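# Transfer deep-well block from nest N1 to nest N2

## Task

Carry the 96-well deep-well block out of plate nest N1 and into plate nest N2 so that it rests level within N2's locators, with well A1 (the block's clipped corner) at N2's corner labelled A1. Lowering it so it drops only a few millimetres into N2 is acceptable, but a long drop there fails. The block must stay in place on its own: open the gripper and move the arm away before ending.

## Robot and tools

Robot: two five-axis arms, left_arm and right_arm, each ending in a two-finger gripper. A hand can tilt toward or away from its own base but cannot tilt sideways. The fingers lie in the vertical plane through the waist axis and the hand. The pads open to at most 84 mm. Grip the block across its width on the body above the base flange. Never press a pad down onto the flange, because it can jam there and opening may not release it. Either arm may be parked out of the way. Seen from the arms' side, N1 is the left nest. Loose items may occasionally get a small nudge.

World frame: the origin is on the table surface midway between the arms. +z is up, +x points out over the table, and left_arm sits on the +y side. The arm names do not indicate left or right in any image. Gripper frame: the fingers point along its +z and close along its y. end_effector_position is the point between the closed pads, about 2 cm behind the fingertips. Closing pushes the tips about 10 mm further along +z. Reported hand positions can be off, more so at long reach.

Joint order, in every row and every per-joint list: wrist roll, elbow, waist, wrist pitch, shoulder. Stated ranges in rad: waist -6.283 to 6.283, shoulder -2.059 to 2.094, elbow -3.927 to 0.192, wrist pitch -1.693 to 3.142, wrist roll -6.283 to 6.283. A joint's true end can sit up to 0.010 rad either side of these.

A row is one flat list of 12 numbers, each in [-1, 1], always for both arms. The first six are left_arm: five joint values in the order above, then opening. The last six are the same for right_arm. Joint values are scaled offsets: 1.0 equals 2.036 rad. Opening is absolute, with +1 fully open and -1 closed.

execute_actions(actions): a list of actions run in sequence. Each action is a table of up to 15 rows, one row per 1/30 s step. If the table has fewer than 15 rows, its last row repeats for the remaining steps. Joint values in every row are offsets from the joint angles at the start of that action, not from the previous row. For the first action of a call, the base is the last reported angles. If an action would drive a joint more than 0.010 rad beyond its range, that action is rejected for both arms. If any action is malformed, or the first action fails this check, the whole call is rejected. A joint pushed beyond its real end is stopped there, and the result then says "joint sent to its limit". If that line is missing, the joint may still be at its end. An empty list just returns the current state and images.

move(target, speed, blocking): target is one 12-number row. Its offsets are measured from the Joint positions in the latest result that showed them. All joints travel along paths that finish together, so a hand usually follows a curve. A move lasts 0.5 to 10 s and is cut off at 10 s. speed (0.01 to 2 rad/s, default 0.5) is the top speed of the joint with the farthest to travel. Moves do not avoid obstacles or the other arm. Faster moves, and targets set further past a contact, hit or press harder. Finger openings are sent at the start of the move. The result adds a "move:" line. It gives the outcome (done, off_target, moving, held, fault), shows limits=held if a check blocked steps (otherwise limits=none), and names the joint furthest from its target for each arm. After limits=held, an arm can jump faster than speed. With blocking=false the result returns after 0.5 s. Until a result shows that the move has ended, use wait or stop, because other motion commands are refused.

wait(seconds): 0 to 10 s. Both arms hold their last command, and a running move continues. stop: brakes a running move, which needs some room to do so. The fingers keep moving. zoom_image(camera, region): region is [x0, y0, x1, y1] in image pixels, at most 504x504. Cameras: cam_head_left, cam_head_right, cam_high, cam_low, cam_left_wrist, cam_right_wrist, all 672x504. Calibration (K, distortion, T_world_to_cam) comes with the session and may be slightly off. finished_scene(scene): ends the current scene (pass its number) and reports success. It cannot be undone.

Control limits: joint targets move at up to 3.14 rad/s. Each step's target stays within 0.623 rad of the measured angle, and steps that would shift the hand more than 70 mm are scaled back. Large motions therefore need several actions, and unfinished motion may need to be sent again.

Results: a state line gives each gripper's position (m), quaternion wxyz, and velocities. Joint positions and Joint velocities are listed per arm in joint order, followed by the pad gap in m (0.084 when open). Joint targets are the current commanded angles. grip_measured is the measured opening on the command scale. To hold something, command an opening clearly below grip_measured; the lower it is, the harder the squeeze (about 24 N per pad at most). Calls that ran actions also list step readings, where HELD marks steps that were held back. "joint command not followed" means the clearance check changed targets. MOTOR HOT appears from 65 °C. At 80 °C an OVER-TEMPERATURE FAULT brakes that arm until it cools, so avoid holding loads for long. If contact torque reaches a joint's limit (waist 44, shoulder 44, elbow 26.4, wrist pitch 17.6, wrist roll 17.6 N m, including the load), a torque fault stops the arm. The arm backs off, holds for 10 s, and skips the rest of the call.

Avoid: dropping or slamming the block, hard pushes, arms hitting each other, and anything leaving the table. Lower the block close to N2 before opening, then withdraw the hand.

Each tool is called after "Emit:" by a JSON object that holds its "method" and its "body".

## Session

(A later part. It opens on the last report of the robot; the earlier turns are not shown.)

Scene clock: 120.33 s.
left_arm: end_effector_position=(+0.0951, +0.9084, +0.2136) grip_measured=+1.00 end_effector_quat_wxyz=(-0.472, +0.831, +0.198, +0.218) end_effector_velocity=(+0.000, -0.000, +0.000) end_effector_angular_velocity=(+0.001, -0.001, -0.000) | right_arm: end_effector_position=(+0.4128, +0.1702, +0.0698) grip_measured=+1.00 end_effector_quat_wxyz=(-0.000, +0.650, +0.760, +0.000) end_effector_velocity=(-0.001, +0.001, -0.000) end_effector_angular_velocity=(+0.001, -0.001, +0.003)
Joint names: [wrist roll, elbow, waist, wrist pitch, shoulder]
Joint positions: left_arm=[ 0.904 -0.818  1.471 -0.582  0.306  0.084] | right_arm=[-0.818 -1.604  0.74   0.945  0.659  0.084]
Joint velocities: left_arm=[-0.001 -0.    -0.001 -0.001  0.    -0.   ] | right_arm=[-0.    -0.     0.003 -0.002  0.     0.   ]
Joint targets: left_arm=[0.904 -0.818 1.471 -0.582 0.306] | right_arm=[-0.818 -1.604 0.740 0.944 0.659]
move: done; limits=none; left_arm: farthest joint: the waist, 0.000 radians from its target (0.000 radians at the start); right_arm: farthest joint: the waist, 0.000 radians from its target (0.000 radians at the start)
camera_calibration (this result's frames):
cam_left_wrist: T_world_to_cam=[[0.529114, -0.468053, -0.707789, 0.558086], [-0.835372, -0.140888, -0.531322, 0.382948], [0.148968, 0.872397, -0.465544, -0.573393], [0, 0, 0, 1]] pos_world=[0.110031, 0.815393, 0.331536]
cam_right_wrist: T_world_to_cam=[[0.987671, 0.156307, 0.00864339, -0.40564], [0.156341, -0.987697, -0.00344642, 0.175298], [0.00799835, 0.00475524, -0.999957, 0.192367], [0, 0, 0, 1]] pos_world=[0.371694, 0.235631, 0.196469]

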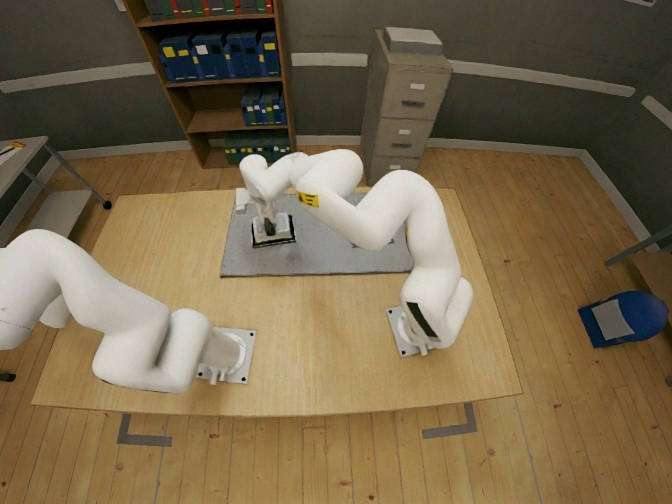

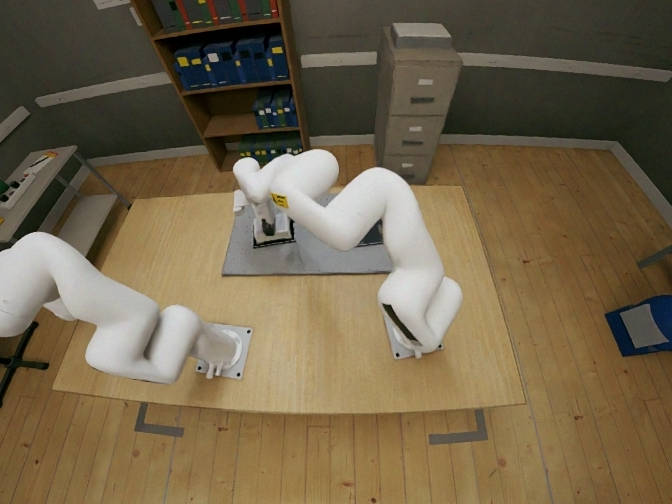

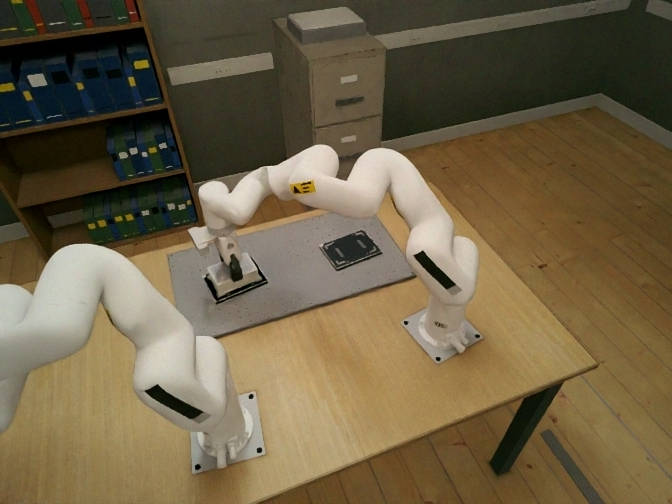

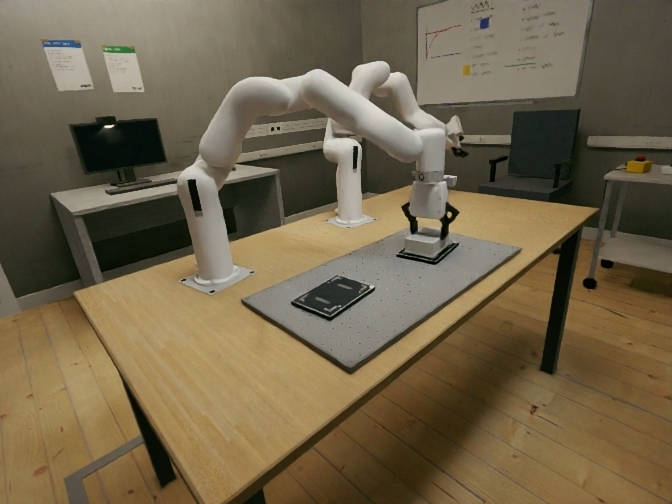

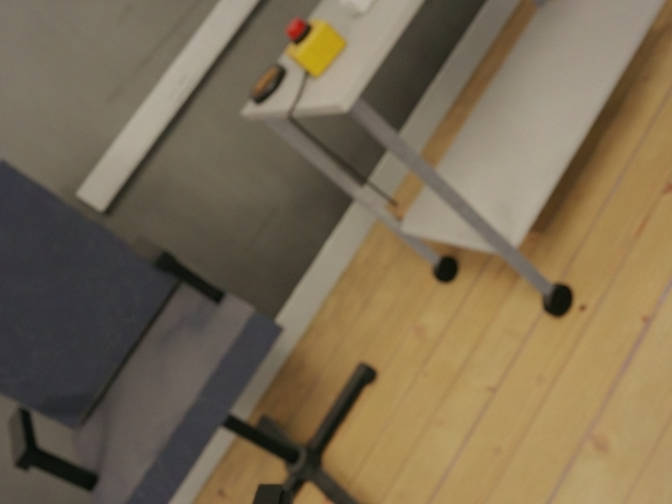

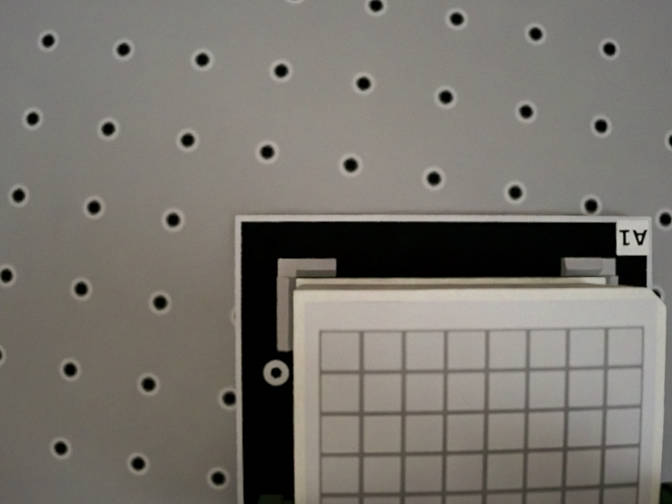

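Emit:
{"method": "move", "body": {"target": [0,0,0,0,0,1, 0,0.00534,0,-0.02216,0.01682,1], "speed": 0.04}}

Emit:
{"method": "zoom_image", "body": {"camera": "cam_low", "region": [390, 190, 470, 270]}}

Scene clock: 126.33 s.
left_arm: end_effector_position=(+0.0951, +0.9084, +0.2136) grip_measured=+1.00 end_effector_quat_wxyz=(-0.472, +0.831, +0.198, +0.218) end_effector_velocity=(-0.000, +0.000, -0.000) end_effector_angular_velocity=(-0.000, -0.001, +0.001) | right_arm: end_effector_position=(+0.4128, +0.1702, +0.0480) grip_measured=+1.00 end_effector_quat_wxyz=(-0.000, +0.650, +0.760, +0.000) end_effector_velocity=(+0.001, +0.000, +0.000) end_effector_angular_velocity=(+0.002, -0.002, -0.002)
Joint names: [wrist roll, elbow, waist, wrist pitch, shoulder]
Joint positions: left_arm=[ 0.904 -0.818  1.471 -0.582  0.306  0.084] | right_arm=[-0.818 -1.593  0.74   0.9    0.693  0.084]
Joint velocities: left_arm=[-0.001  0.     0.    -0.001  0.    -0.   ] | right_arm=[ 0.    -0.001 -0.002 -0.002  0.001  0.   ]
Joint targets: left_arm=[0.904 -0.818 1.471 -0.582 0.306] | right_arm=[-0.818 -1.593 0.740 0.899 0.694]
move: done; limits=none; left_arm: farthest joint: the waist, 0.000 radians from its target (0.000 radians at the start); right_arm: farthest joint: the waist, 0.000 radians from its target (0.000 radians at the start)
camera_calibration (this result's frames):
cam_left_wrist: T_world_to_cam=[[0.529114, -0.468053, -0.707789, 0.558085], [-0.835372, -0.140888, -0.531322, 0.382948], [0.148968, 0.872397, -0.465544, -0.573393], [0, 0, 0, 1]] pos_world=[0.110031, 0.815393, 0.331536]
cam_right_wrist: T_world_to_cam=[[0.987669, 0.156306, 0.00879472, -0.405437], [0.156342, -0.987696, -0.00358814, 0.175209], [0.00812566, 0.00491889, -0.999955, 0.170531], [0, 0, 0, 1]] pos_world=[0.371659, 0.235586, 0.174718]

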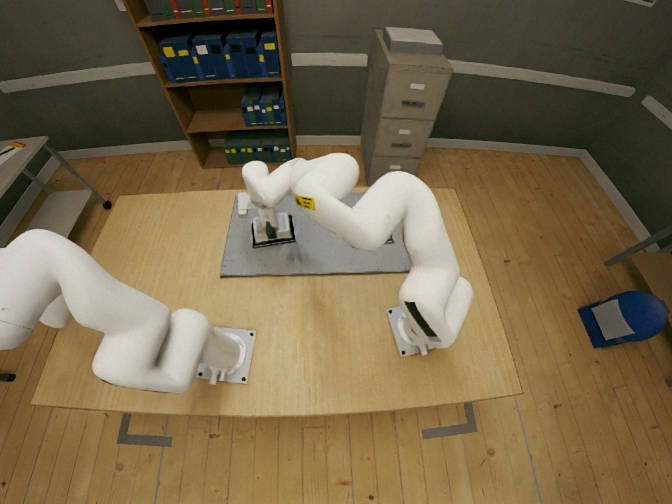

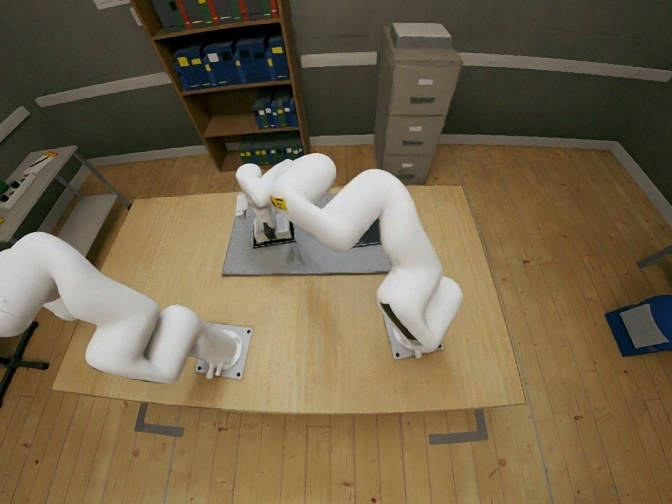

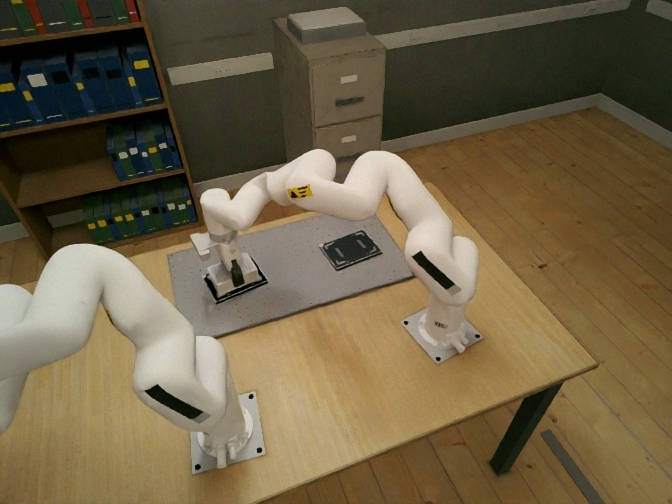

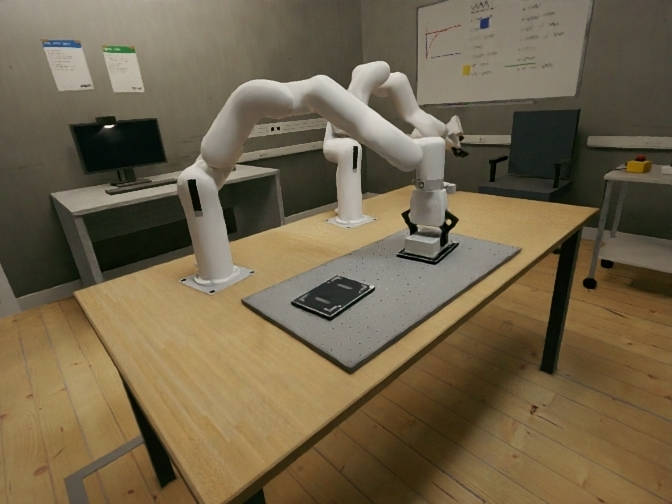

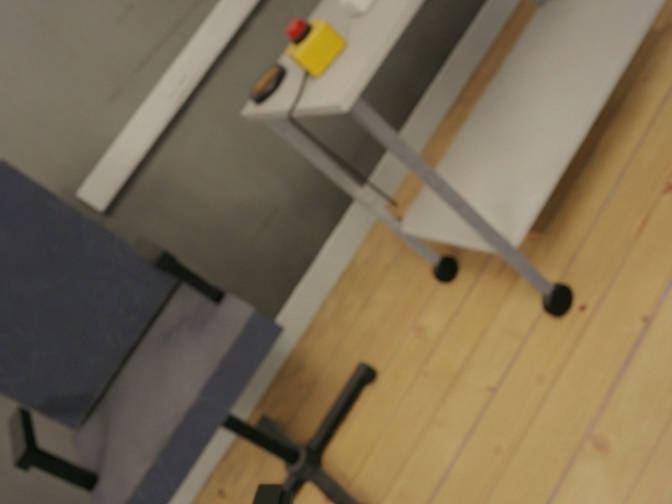

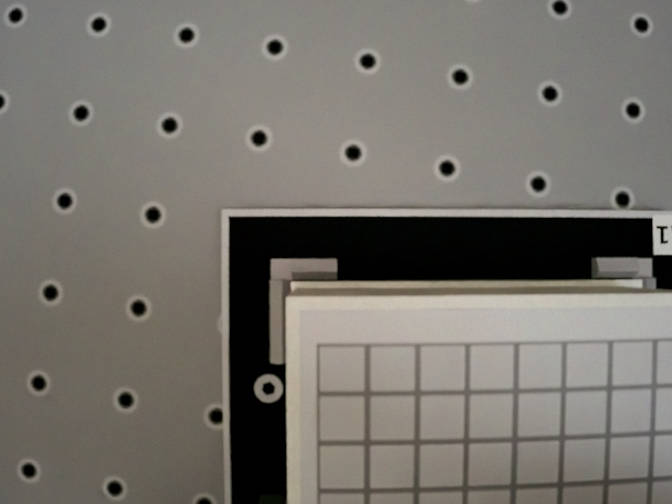

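Region (390, 190, 470, 270) of cam_low's 672x504 image, scaled by 6.300, with more detail than that image has.

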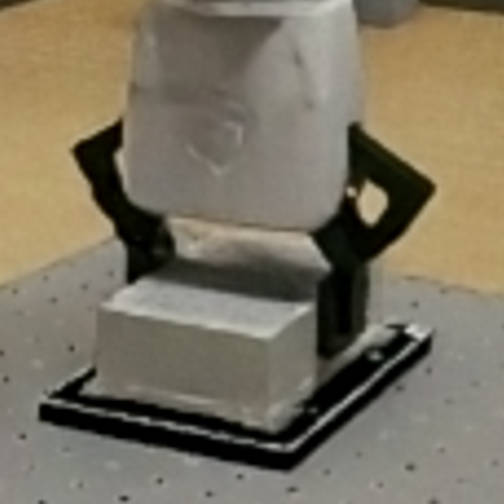

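Emit:
{"method": "execute_actions", "body": {"actions": [[[0,0,0,0,0,1,0,0,0,0,0,0.97],[0,0,0,0,0,1,0,0,0,0,0,0.94],[0,0,0,0,0,1,0,0,0,0,0,0.91],[0,0,0,0,0,1,0,0,0,0,0,0.88],[0,0,0,0,0,1,0,0,0,0,0,0.85],[0,0,0,0,0,1,0,0,0,0,0,0.8],[0,0,0,0,0,1,0,0,0,0,0,0.75],[0,0,0,0,0,1,0,0,0,0,0,0.7],[0,0,0,0,0,1,0,0,0,0,0,0.6],[0,0,0,0,0,1,0,0,0,0,0,0.5],[0,0,0,0,0,1,0,0,0,0,0,0.4],[0,0,0,0,0,1,0,0,0,0,0,0.3],[0,0,0,0,0,1,0,0,0,0,0,0.2],[0,0,0,0,0,1,0,0,0,0,0,0.1],[0,0,0,0,0,1,0,0,0,0,0,0.0]]]}}

Emit:
{"method": "zoom_image", "body": {"camera": "cam_right_wrist", "region": [210, 195, 410, 415]}}

Emit:
{"method": "zoom_image", "body": {"camera": "cam_right_wrist", "region": [532, 195, 672, 315]}}

Scene clock: 132.07 s.
left_arm: end_effector_position=(+0.0951, +0.9084, +0.2136) grip_measured=+1.00 end_effector_quat_wxyz=(-0.472, +0.831, +0.198, +0.218) end_effector_velocity=(+0.001, -0.000, +0.000) end_effector_angular_velocity=(-0.000, -0.000, -0.001) | right_arm: end_effector_position=(+0.4128, +0.1701, +0.0480) grip_measured=+0.96 end_effector_quat_wxyz=(-0.000, +0.650, +0.760, +0.000) end_effector_velocity=(-0.000, +0.000, +0.000) end_effector_angular_velocity=(-0.000, +0.000, +0.002)
Joint names: [wrist roll, elbow, waist, wrist pitch, shoulder]
Joint positions: left_arm=[ 0.904 -0.818  1.471 -0.582  0.306  0.084] | right_arm=[-0.818 -1.593  0.74   0.9    0.693  0.083]
Joint velocities: left_arm=[-0.    -0.    -0.001  0.001 -0.     0.   ] | right_arm=[-0.002  0.     0.001  0.    -0.     0.   ]
Joint targets: left_arm=[0.904 -0.818 1.471 -0.582 0.306] | right_arm=[-0.818 -1.593 0.740 0.900 0.693]
Step readings (joint positions):
0: left_arm=[0.904 -0.818 1.471 -0.582 0.306] | right_arm=[-0.818 -1.593 0.740 0.899 0.694]
1: left_arm=[0.904 -0.818 1.471 -0.582 0.306] | right_arm=[-0.818 -1.593 0.740 0.899 0.694]
2: left_arm=[0.904 -0.818 1.471 -0.582 0.306] | right_arm=[-0.818 -1.593 0.740 0.899 0.694]
4: left_arm=[0.904 -0.818 1.471 -0.582 0.306] | right_arm=[-0.818 -1.593 0.740 0.899 0.693]
8: left_arm=[0.904 -0.818 1.471 -0.582 0.306] | right_arm=[-0.818 -1.593 0.740 0.900 0.693]
15: Joint positions above
camera_calibration (this result's frames):
cam_left_wrist: T_world_to_cam=[[0.529114, -0.468053, -0.707789, 0.558085], [-0.835372, -0.140888, -0.531322, 0.382948], [0.148968, 0.872397, -0.465544, -0.573393], [0, 0, 0, 1]] pos_world=[0.110031, 0.815393, 0.331536]
cam_right_wrist: T_world_to_cam=[[0.987671, 0.156301, 0.00874902, -0.405422], [0.156336, -0.987698, -0.00354534, 0.175194], [0.00808724, 0.00486942, -0.999955, 0.170521], [0, 0, 0, 1]] pos_world=[0.371656, 0.235576, 0.174682]

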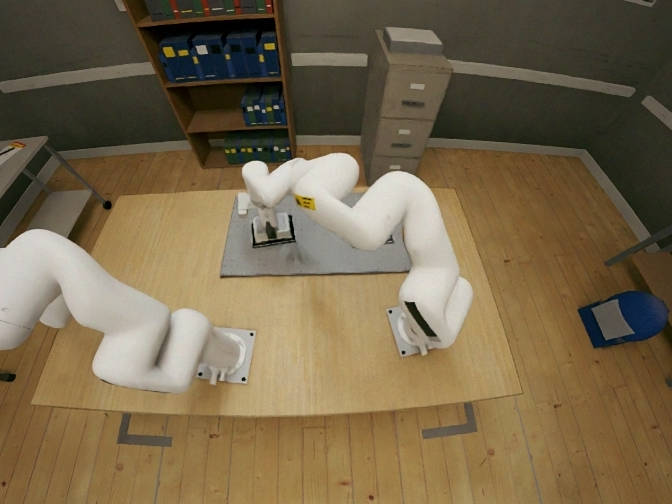

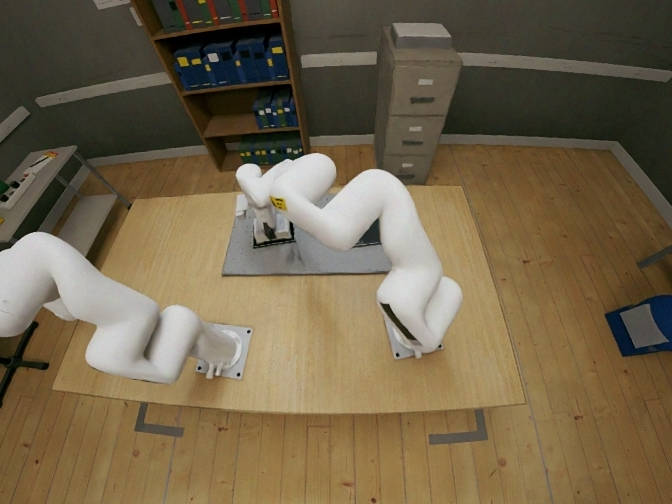

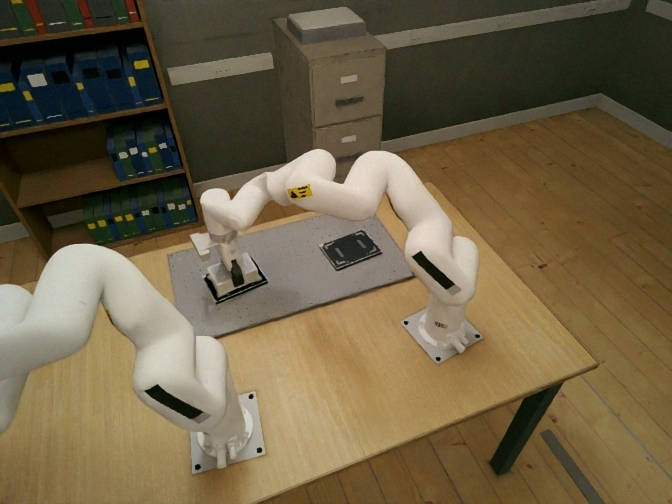

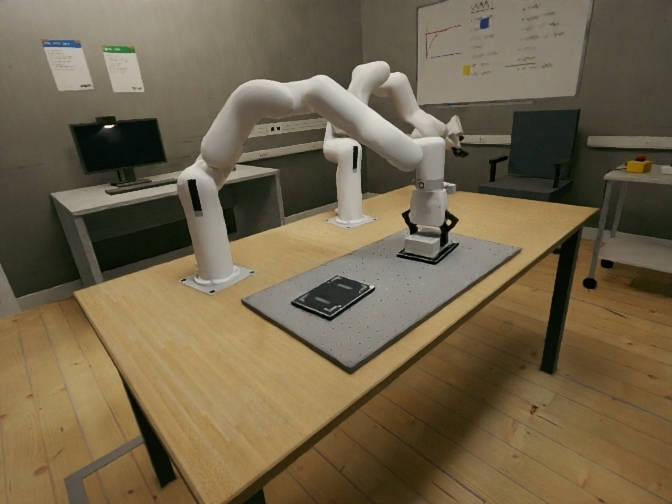

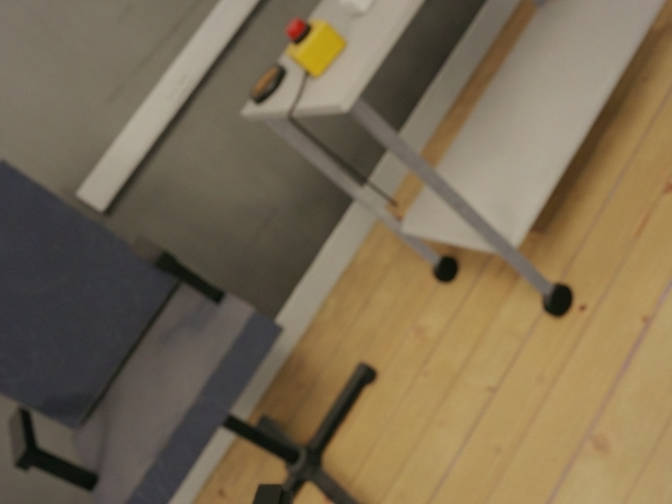

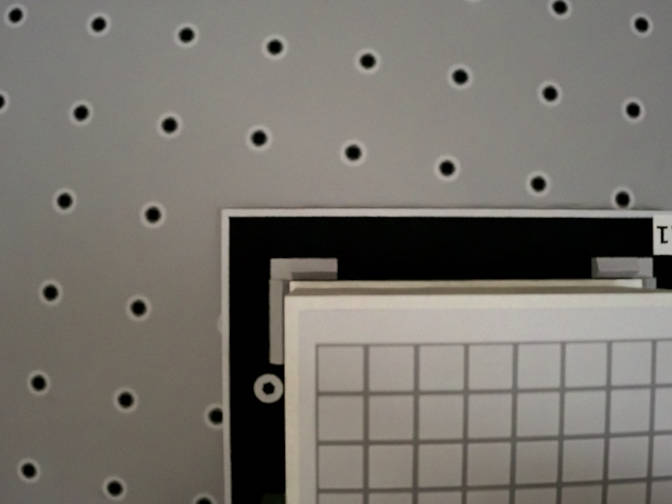

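Region (210, 195, 410, 415) of cam_right_wrist's 672x504 image, scaled by 2.291, with more detail than that image has; it fills the left 458 columns of this view, and the rest is white.

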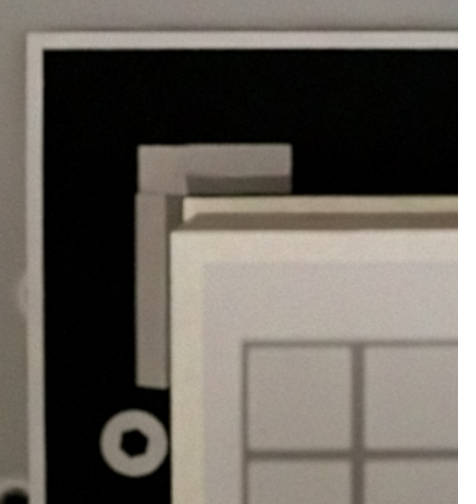

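Region (532, 195, 672, 315) of cam_right_wrist's 672x504 image, scaled by 3.600, with more detail than that image has; it fills the top 432 rows of this view, and the rest is white.

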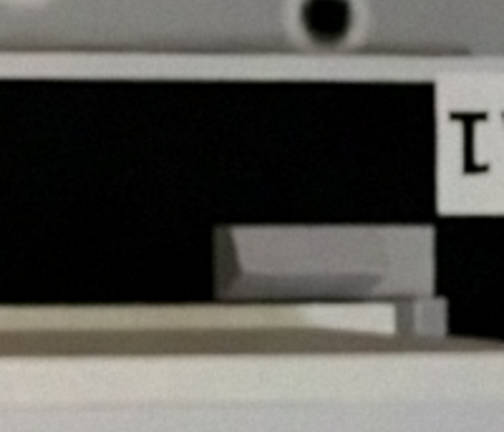

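Emit:
{"method": "move", "body": {"target": [0,0,0,0,0,1, 0,-0.00505,0,0.02204,-0.01699,-0.4], "speed": 0.06}}

Scene clock: 143.20 s.
left_arm: end_effector_position=(+0.0951, +0.9084, +0.2136) grip_measured=+1.00 end_effector_quat_wxyz=(-0.472, +0.831, +0.198, +0.218) end_effector_velocity=(-0.000, +0.000, -0.001) end_effector_angular_velocity=(-0.001, +0.001, +0.000) | right_arm: end_effector_position=(+0.4127, +0.1700, +0.0696) grip_measured=+0.96 end_effector_quat_wxyz=(+0.000, +0.650, +0.760, +0.000) end_effector_velocity=(+0.001, -0.000, +0.001) end_effector_angular_velocity=(-0.000, +0.000, -0.002)
Joint names: [wrist roll, elbow, waist, wrist pitch, shoulder]
Joint positions: left_arm=[ 0.904 -0.818  1.471 -0.582  0.306  0.084] | right_arm=[-0.818 -1.604  0.74   0.944  0.659  0.083]
Joint velocities: left_arm=[ 0.001 -0.     0.    -0.     0.001 -0.   ] | right_arm=[ 0.001 -0.001 -0.001  0.002 -0.001  0.   ]
Joint targets: left_arm=[0.904 -0.818 1.471 -0.582 0.306] | right_arm=[-0.818 -1.604 0.740 0.944 0.659]
move: done; limits=none; left_arm: farthest joint: the waist, 0.000 radians from its target (0.000 radians at the start); right_arm: farthest joint: the shoulder, 0.001 radians from its target (0.035 radians at the start)
camera_calibration (this result's frames):
cam_left_wrist: T_world_to_cam=[[0.529114, -0.468053, -0.707789, 0.558085], [-0.835372, -0.140888, -0.531322, 0.382948], [0.148968, 0.872397, -0.465544, -0.573393], [0, 0, 0, 1]] pos_world=[0.110031, 0.815393, 0.331536]
cam_right_wrist: T_world_to_cam=[[0.987673, 0.156303, 0.00847536, -0.405509], [0.156335, -0.987699, -0.00328904, 0.175173], [0.00785702, 0.00457349, -0.999959, 0.192336], [0, 0, 0, 1]] pos_world=[0.371614, 0.235521, 0.196341]

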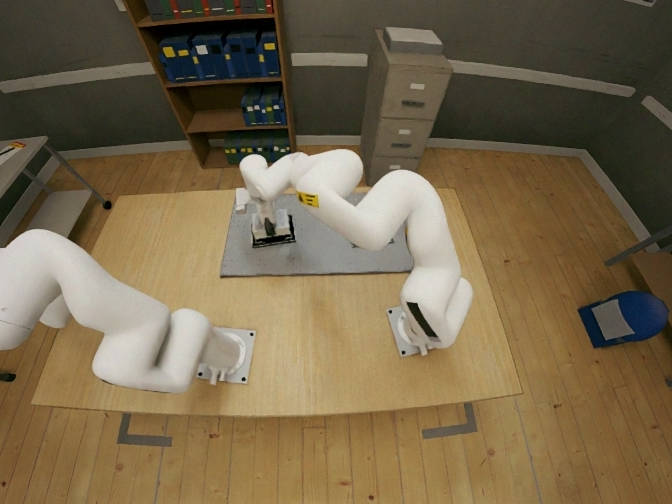

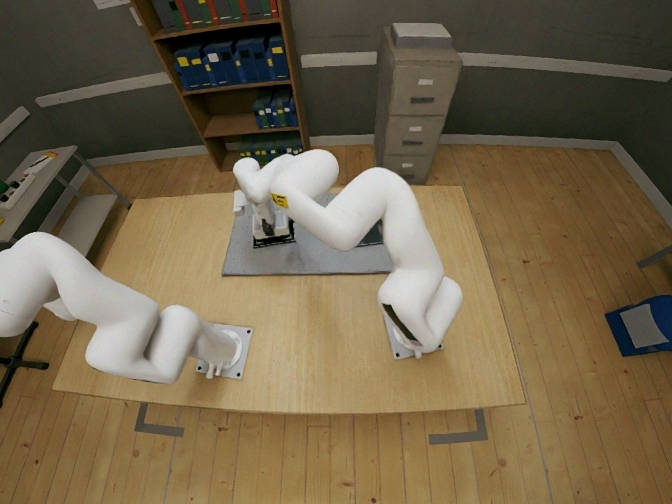

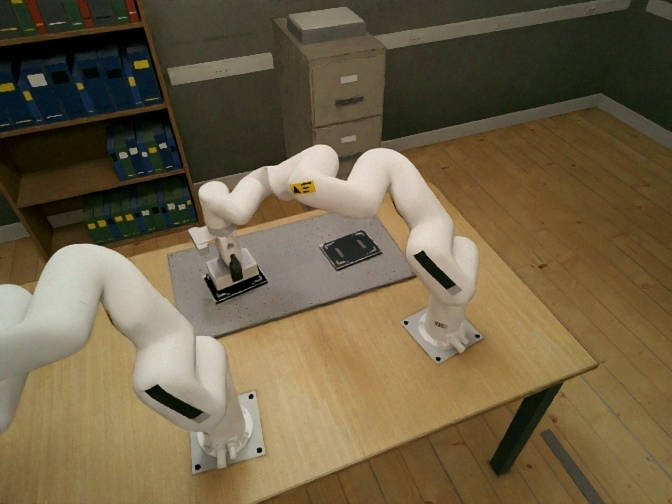

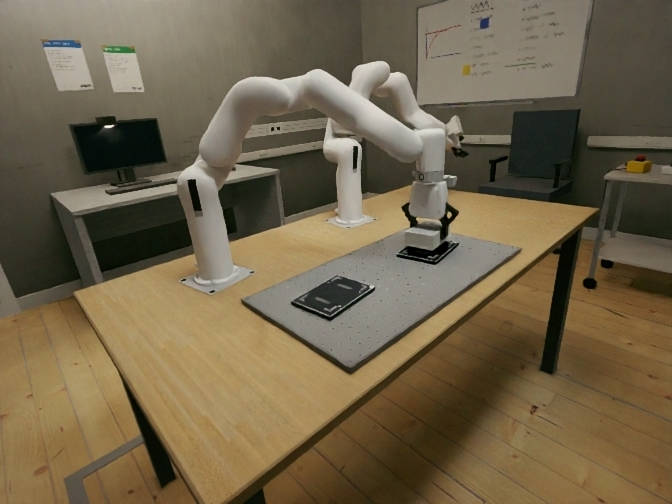

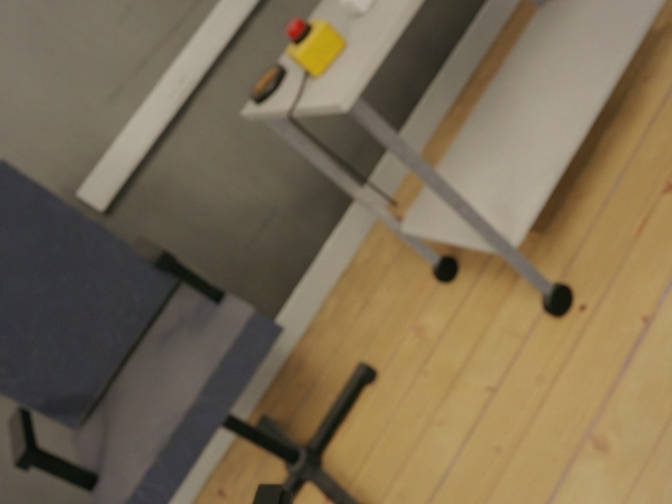

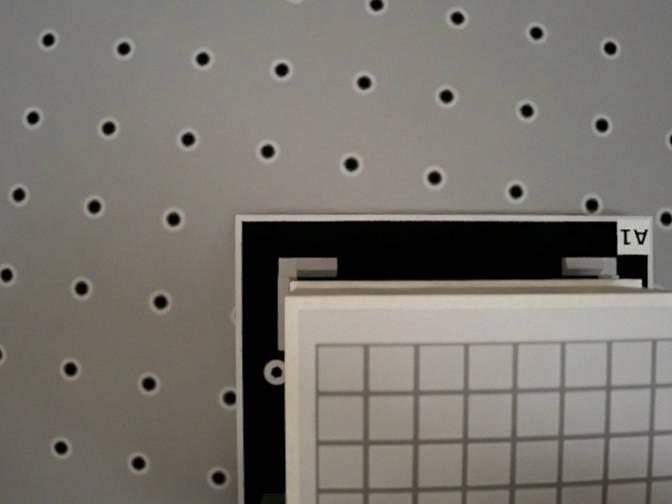

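Lifted. Save reference zooms, then transit.

Emit:
{"method": "zoom_image", "body": {"camera": "cam_right_wrist", "region": [210, 195, 410, 415]}}

Emit:
{"method": "zoom_image", "body": {"camera": "cam_right_wrist", "region": [532, 195, 672, 315]}}

Emit:
{"method": "move", "body": {"target": [0,0,0,0,0,1, -0.2738,0.4952,-0.2959,-0.1547,-0.3400,-0.4], "speed": 0.5}}

Region (210, 195, 410, 415) of cam_right_wrist's 672x504 image, scaled by 2.291, with more detail than that image has; it fills the left 458 columns of this view, and the rest is white.

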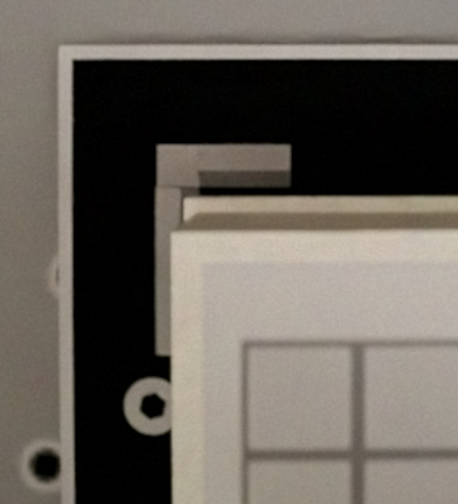

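Region (532, 195, 672, 315) of cam_right_wrist's 672x504 image, scaled by 3.600, with more detail than that image has; it fills the top 432 rows of this view, and the rest is white.

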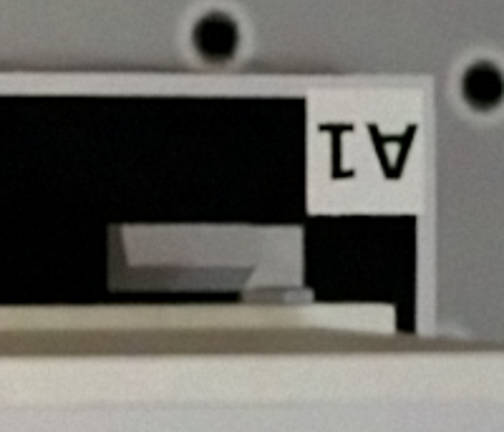

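Scene clock: 148.40 s.
left_arm: end_effector_position=(+0.0951, +0.9084, +0.2136) grip_measured=+1.00 end_effector_quat_wxyz=(-0.472, +0.831, +0.198, +0.218) end_effector_velocity=(-0.000, +0.000, -0.000) end_effector_angular_velocity=(-0.000, +0.000, +0.000) | right_arm: end_effector_position=(+0.4008, -0.1995, +0.0701) grip_measured=+0.96 end_effector_quat_wxyz=(-0.000, +0.666, +0.746, -0.000) end_effector_velocity=(-0.001, -0.001, -0.000) end_effector_angular_velocity=(-0.000, +0.001, -0.001)
Joint names: [wrist roll, elbow, waist, wrist pitch, shoulder]
Joint positions: left_arm=[ 0.904 -0.818  1.471 -0.582  0.306  0.084] | right_arm=[-1.375 -0.596  0.138  0.629 -0.033  0.083]
Joint velocities: left_arm=[ 0.     0.     0.001 -0.     0.     0.   ] | right_arm=[-0.001  0.003 -0.002 -0.    -0.002 -0.   ]
Joint targets: left_arm=[0.904 -0.818 1.471 -0.582 0.306] | right_arm=[-1.375 -0.595 0.137 0.629 -0.033]
move: done; limits=none; left_arm: farthest joint: the waist, 0.000 radians from its target (0.000 radians at the start); right_arm: farthest joint: the waist, 0.000 radians from its target (0.602 radians at the start)
camera_calibration (this result's frames):
cam_left_wrist: T_world_to_cam=[[0.529114, -0.468053, -0.707789, 0.558085], [-0.835372, -0.140888, -0.531323, 0.382948], [0.148968, 0.872397, -0.465544, -0.573393], [0, 0, 0, 1]] pos_world=[0.110031, 0.815393, 0.331536]
cam_right_wrist: T_world_to_cam=[[0.993691, 0.111891, 0.00760494, -0.347197], [0.111917, -0.993713, -0.00308271, -0.17134], [0.0072122, 0.00391439, -0.999966, 0.194681], [0, 0, 0, 1]] pos_world=[0.362778, -0.132177, 0.196786]

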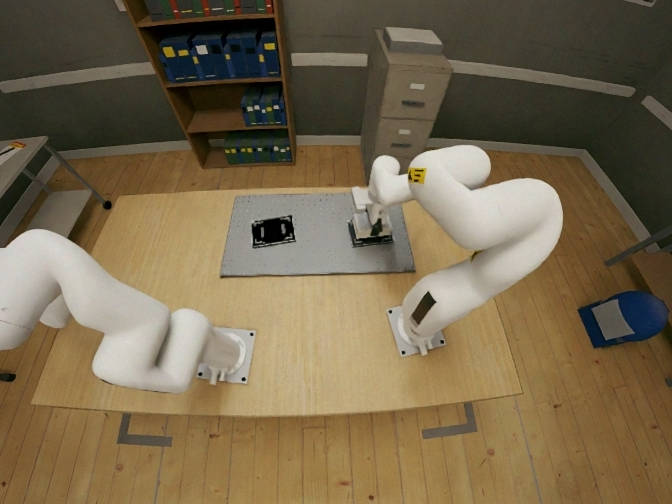

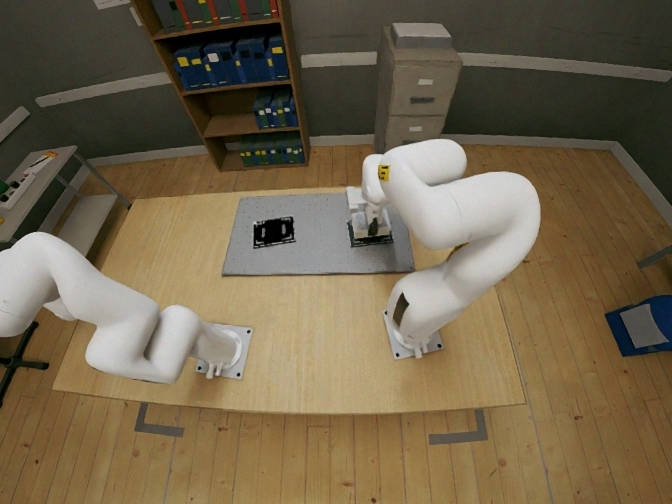

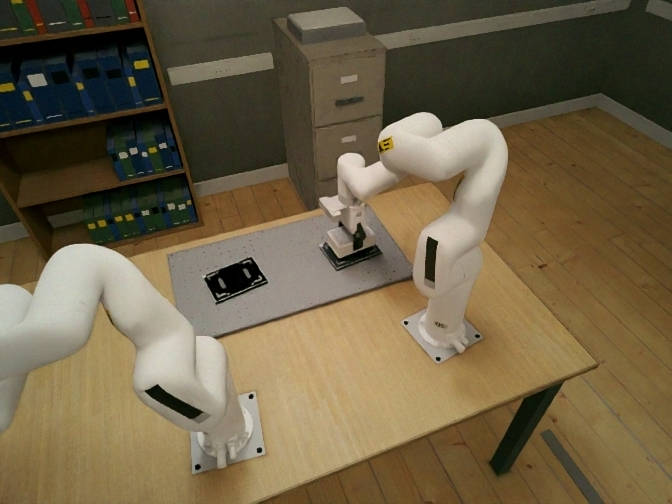

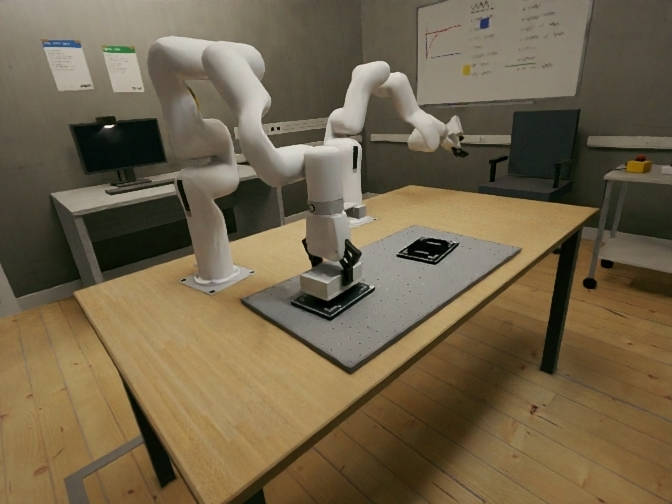

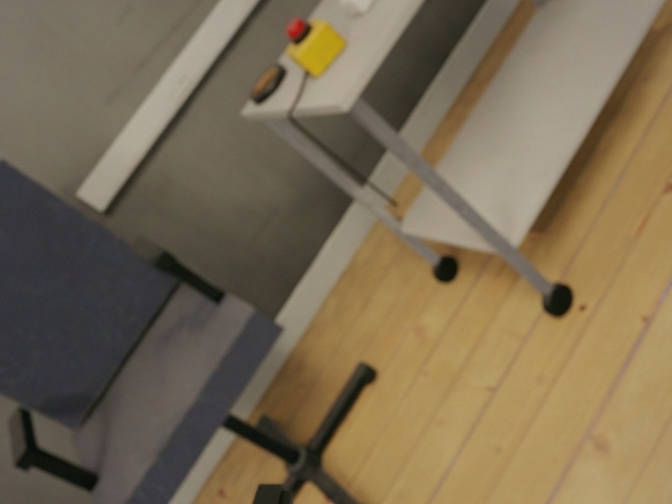

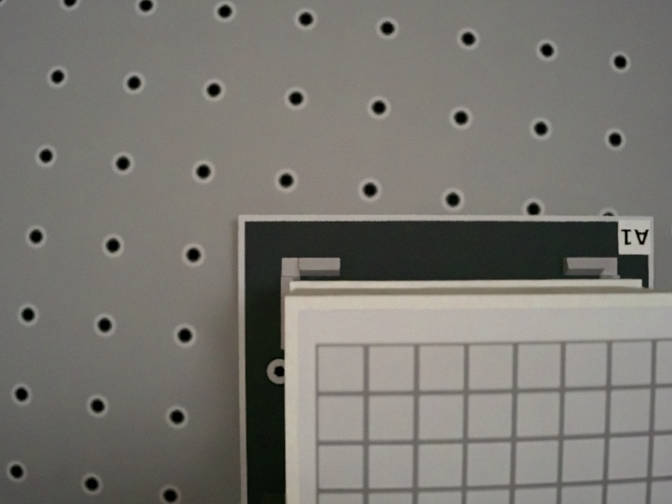

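Emit:
{"method": "wait", "body": {"seconds": 0}}

Emit:
{"method": "zoom_image", "body": {"camera": "cam_right_wrist", "region": [210, 195, 410, 415]}}

Emit:
{"method": "zoom_image", "body": {"camera": "cam_right_wrist", "region": [532, 195, 672, 315]}}

Scene clock: 150.30 s.
left_arm: end_effector_position=(+0.0951, +0.9084, +0.2136) grip_measured=+1.00 end_effector_quat_wxyz=(-0.472, +0.831, +0.198, +0.218) end_effector_velocity=(-0.000, +0.000, -0.000) end_effector_angular_velocity=(-0.000, -0.000, +0.000) | right_arm: end_effector_position=(+0.4007, -0.1996, +0.0700) grip_measured=+0.96 end_effector_quat_wxyz=(-0.000, +0.667, +0.745, -0.000) end_effector_velocity=(+0.000, +0.000, +0.000) end_effector_angular_velocity=(+0.000, -0.000, +0.001)
Joint names: [wrist roll, elbow, waist, wrist pitch, shoulder]
Joint positions: left_arm=[ 0.904 -0.818  1.471 -0.582  0.306  0.084] | right_arm=[-1.375 -0.595  0.137  0.629 -0.033  0.083]
Joint velocities: left_arm=[-0.001 -0.     0.     0.     0.    -0.   ] | right_arm=[-0.001 -0.     0.     0.    -0.     0.   ]
Joint targets: left_arm=[0.904 -0.818 1.471 -0.582 0.306] | right_arm=[-1.375 -0.595 0.137 0.629 -0.033]
camera_calibration (this result's frames):
cam_left_wrist: T_world_to_cam=[[0.529114, -0.468053, -0.707789, 0.558085], [-0.835372, -0.140888, -0.531322, 0.382948], [0.148968, 0.872397, -0.465544, -0.573393], [0, 0, 0, 1]] pos_world=[0.110031, 0.815393, 0.331536]
cam_right_wrist: T_world_to_cam=[[0.993711, 0.111729, 0.00748863, -0.347123], [0.111754, -0.993731, -0.0030598, -0.171407], [0.00709982, 0.00387744, -0.999967, 0.194685], [0, 0, 0, 1]] pos_world=[0.362713, -0.132304, 0.196754]

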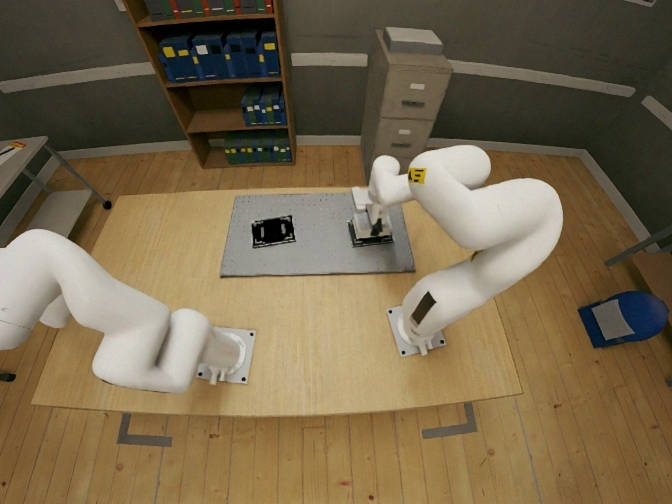

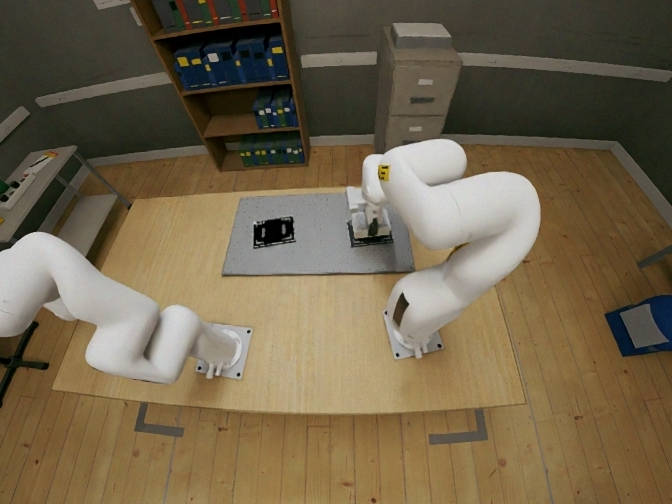

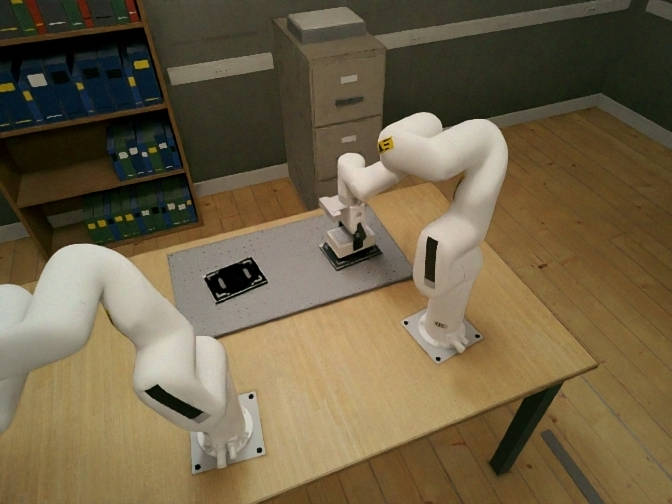

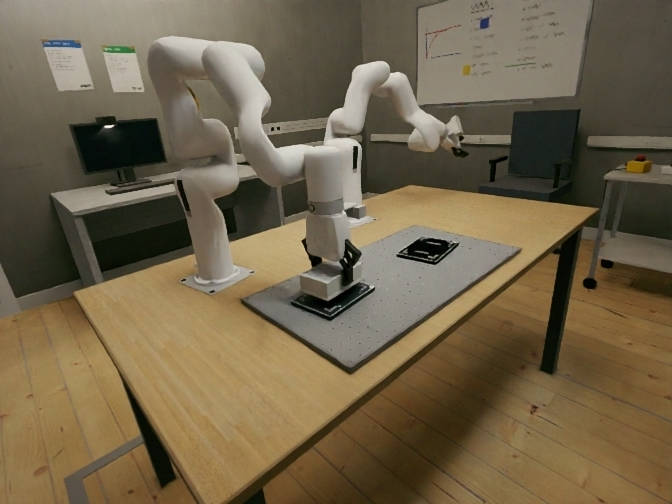

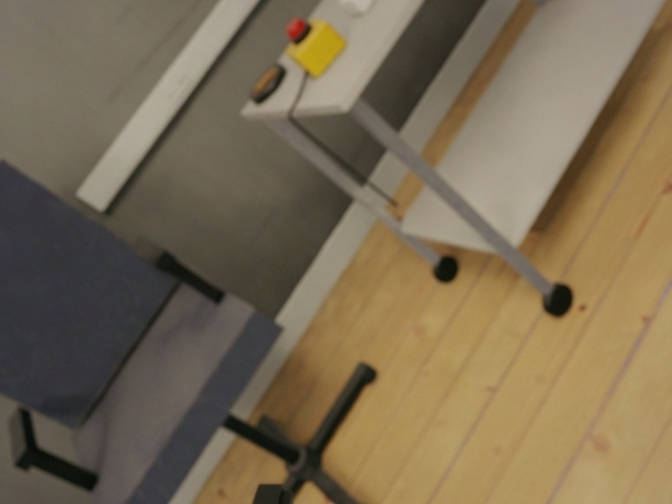

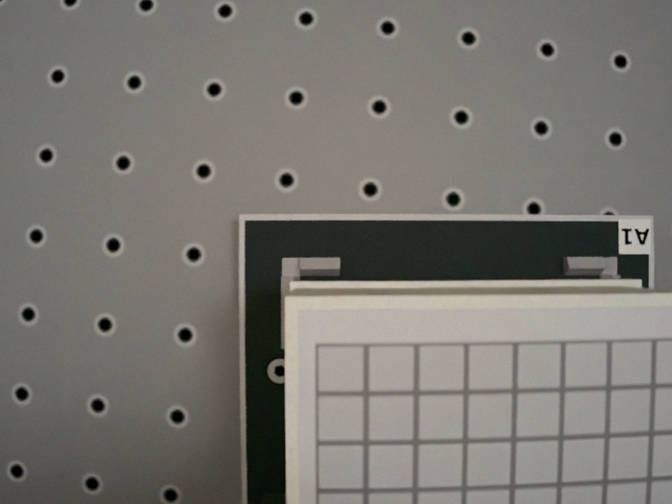

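Region (210, 195, 410, 415) of cam_right_wrist's 672x504 image, scaled by 2.291, with more detail than that image has; it fills the left 458 columns of this view, and the rest is white.

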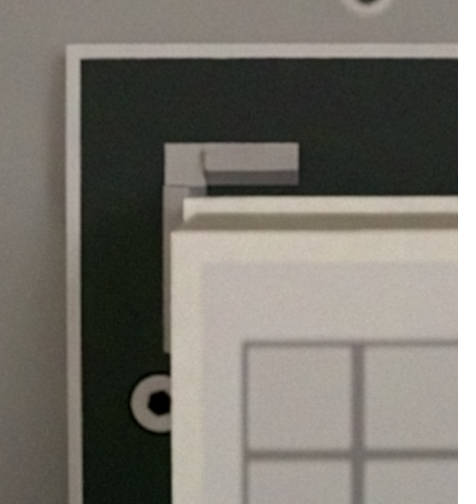

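Region (532, 195, 672, 315) of cam_right_wrist's 672x504 image, scaled by 3.600, with more detail than that image has; it fills the top 432 rows of this view, and the rest is white.

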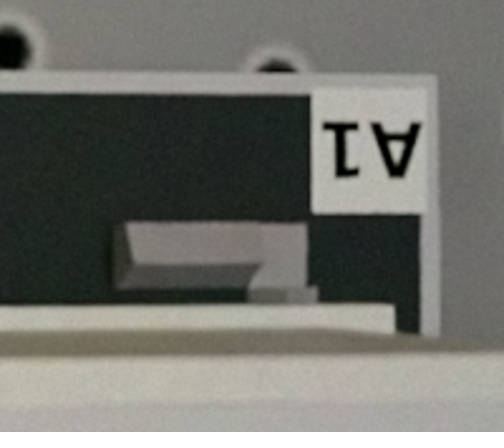

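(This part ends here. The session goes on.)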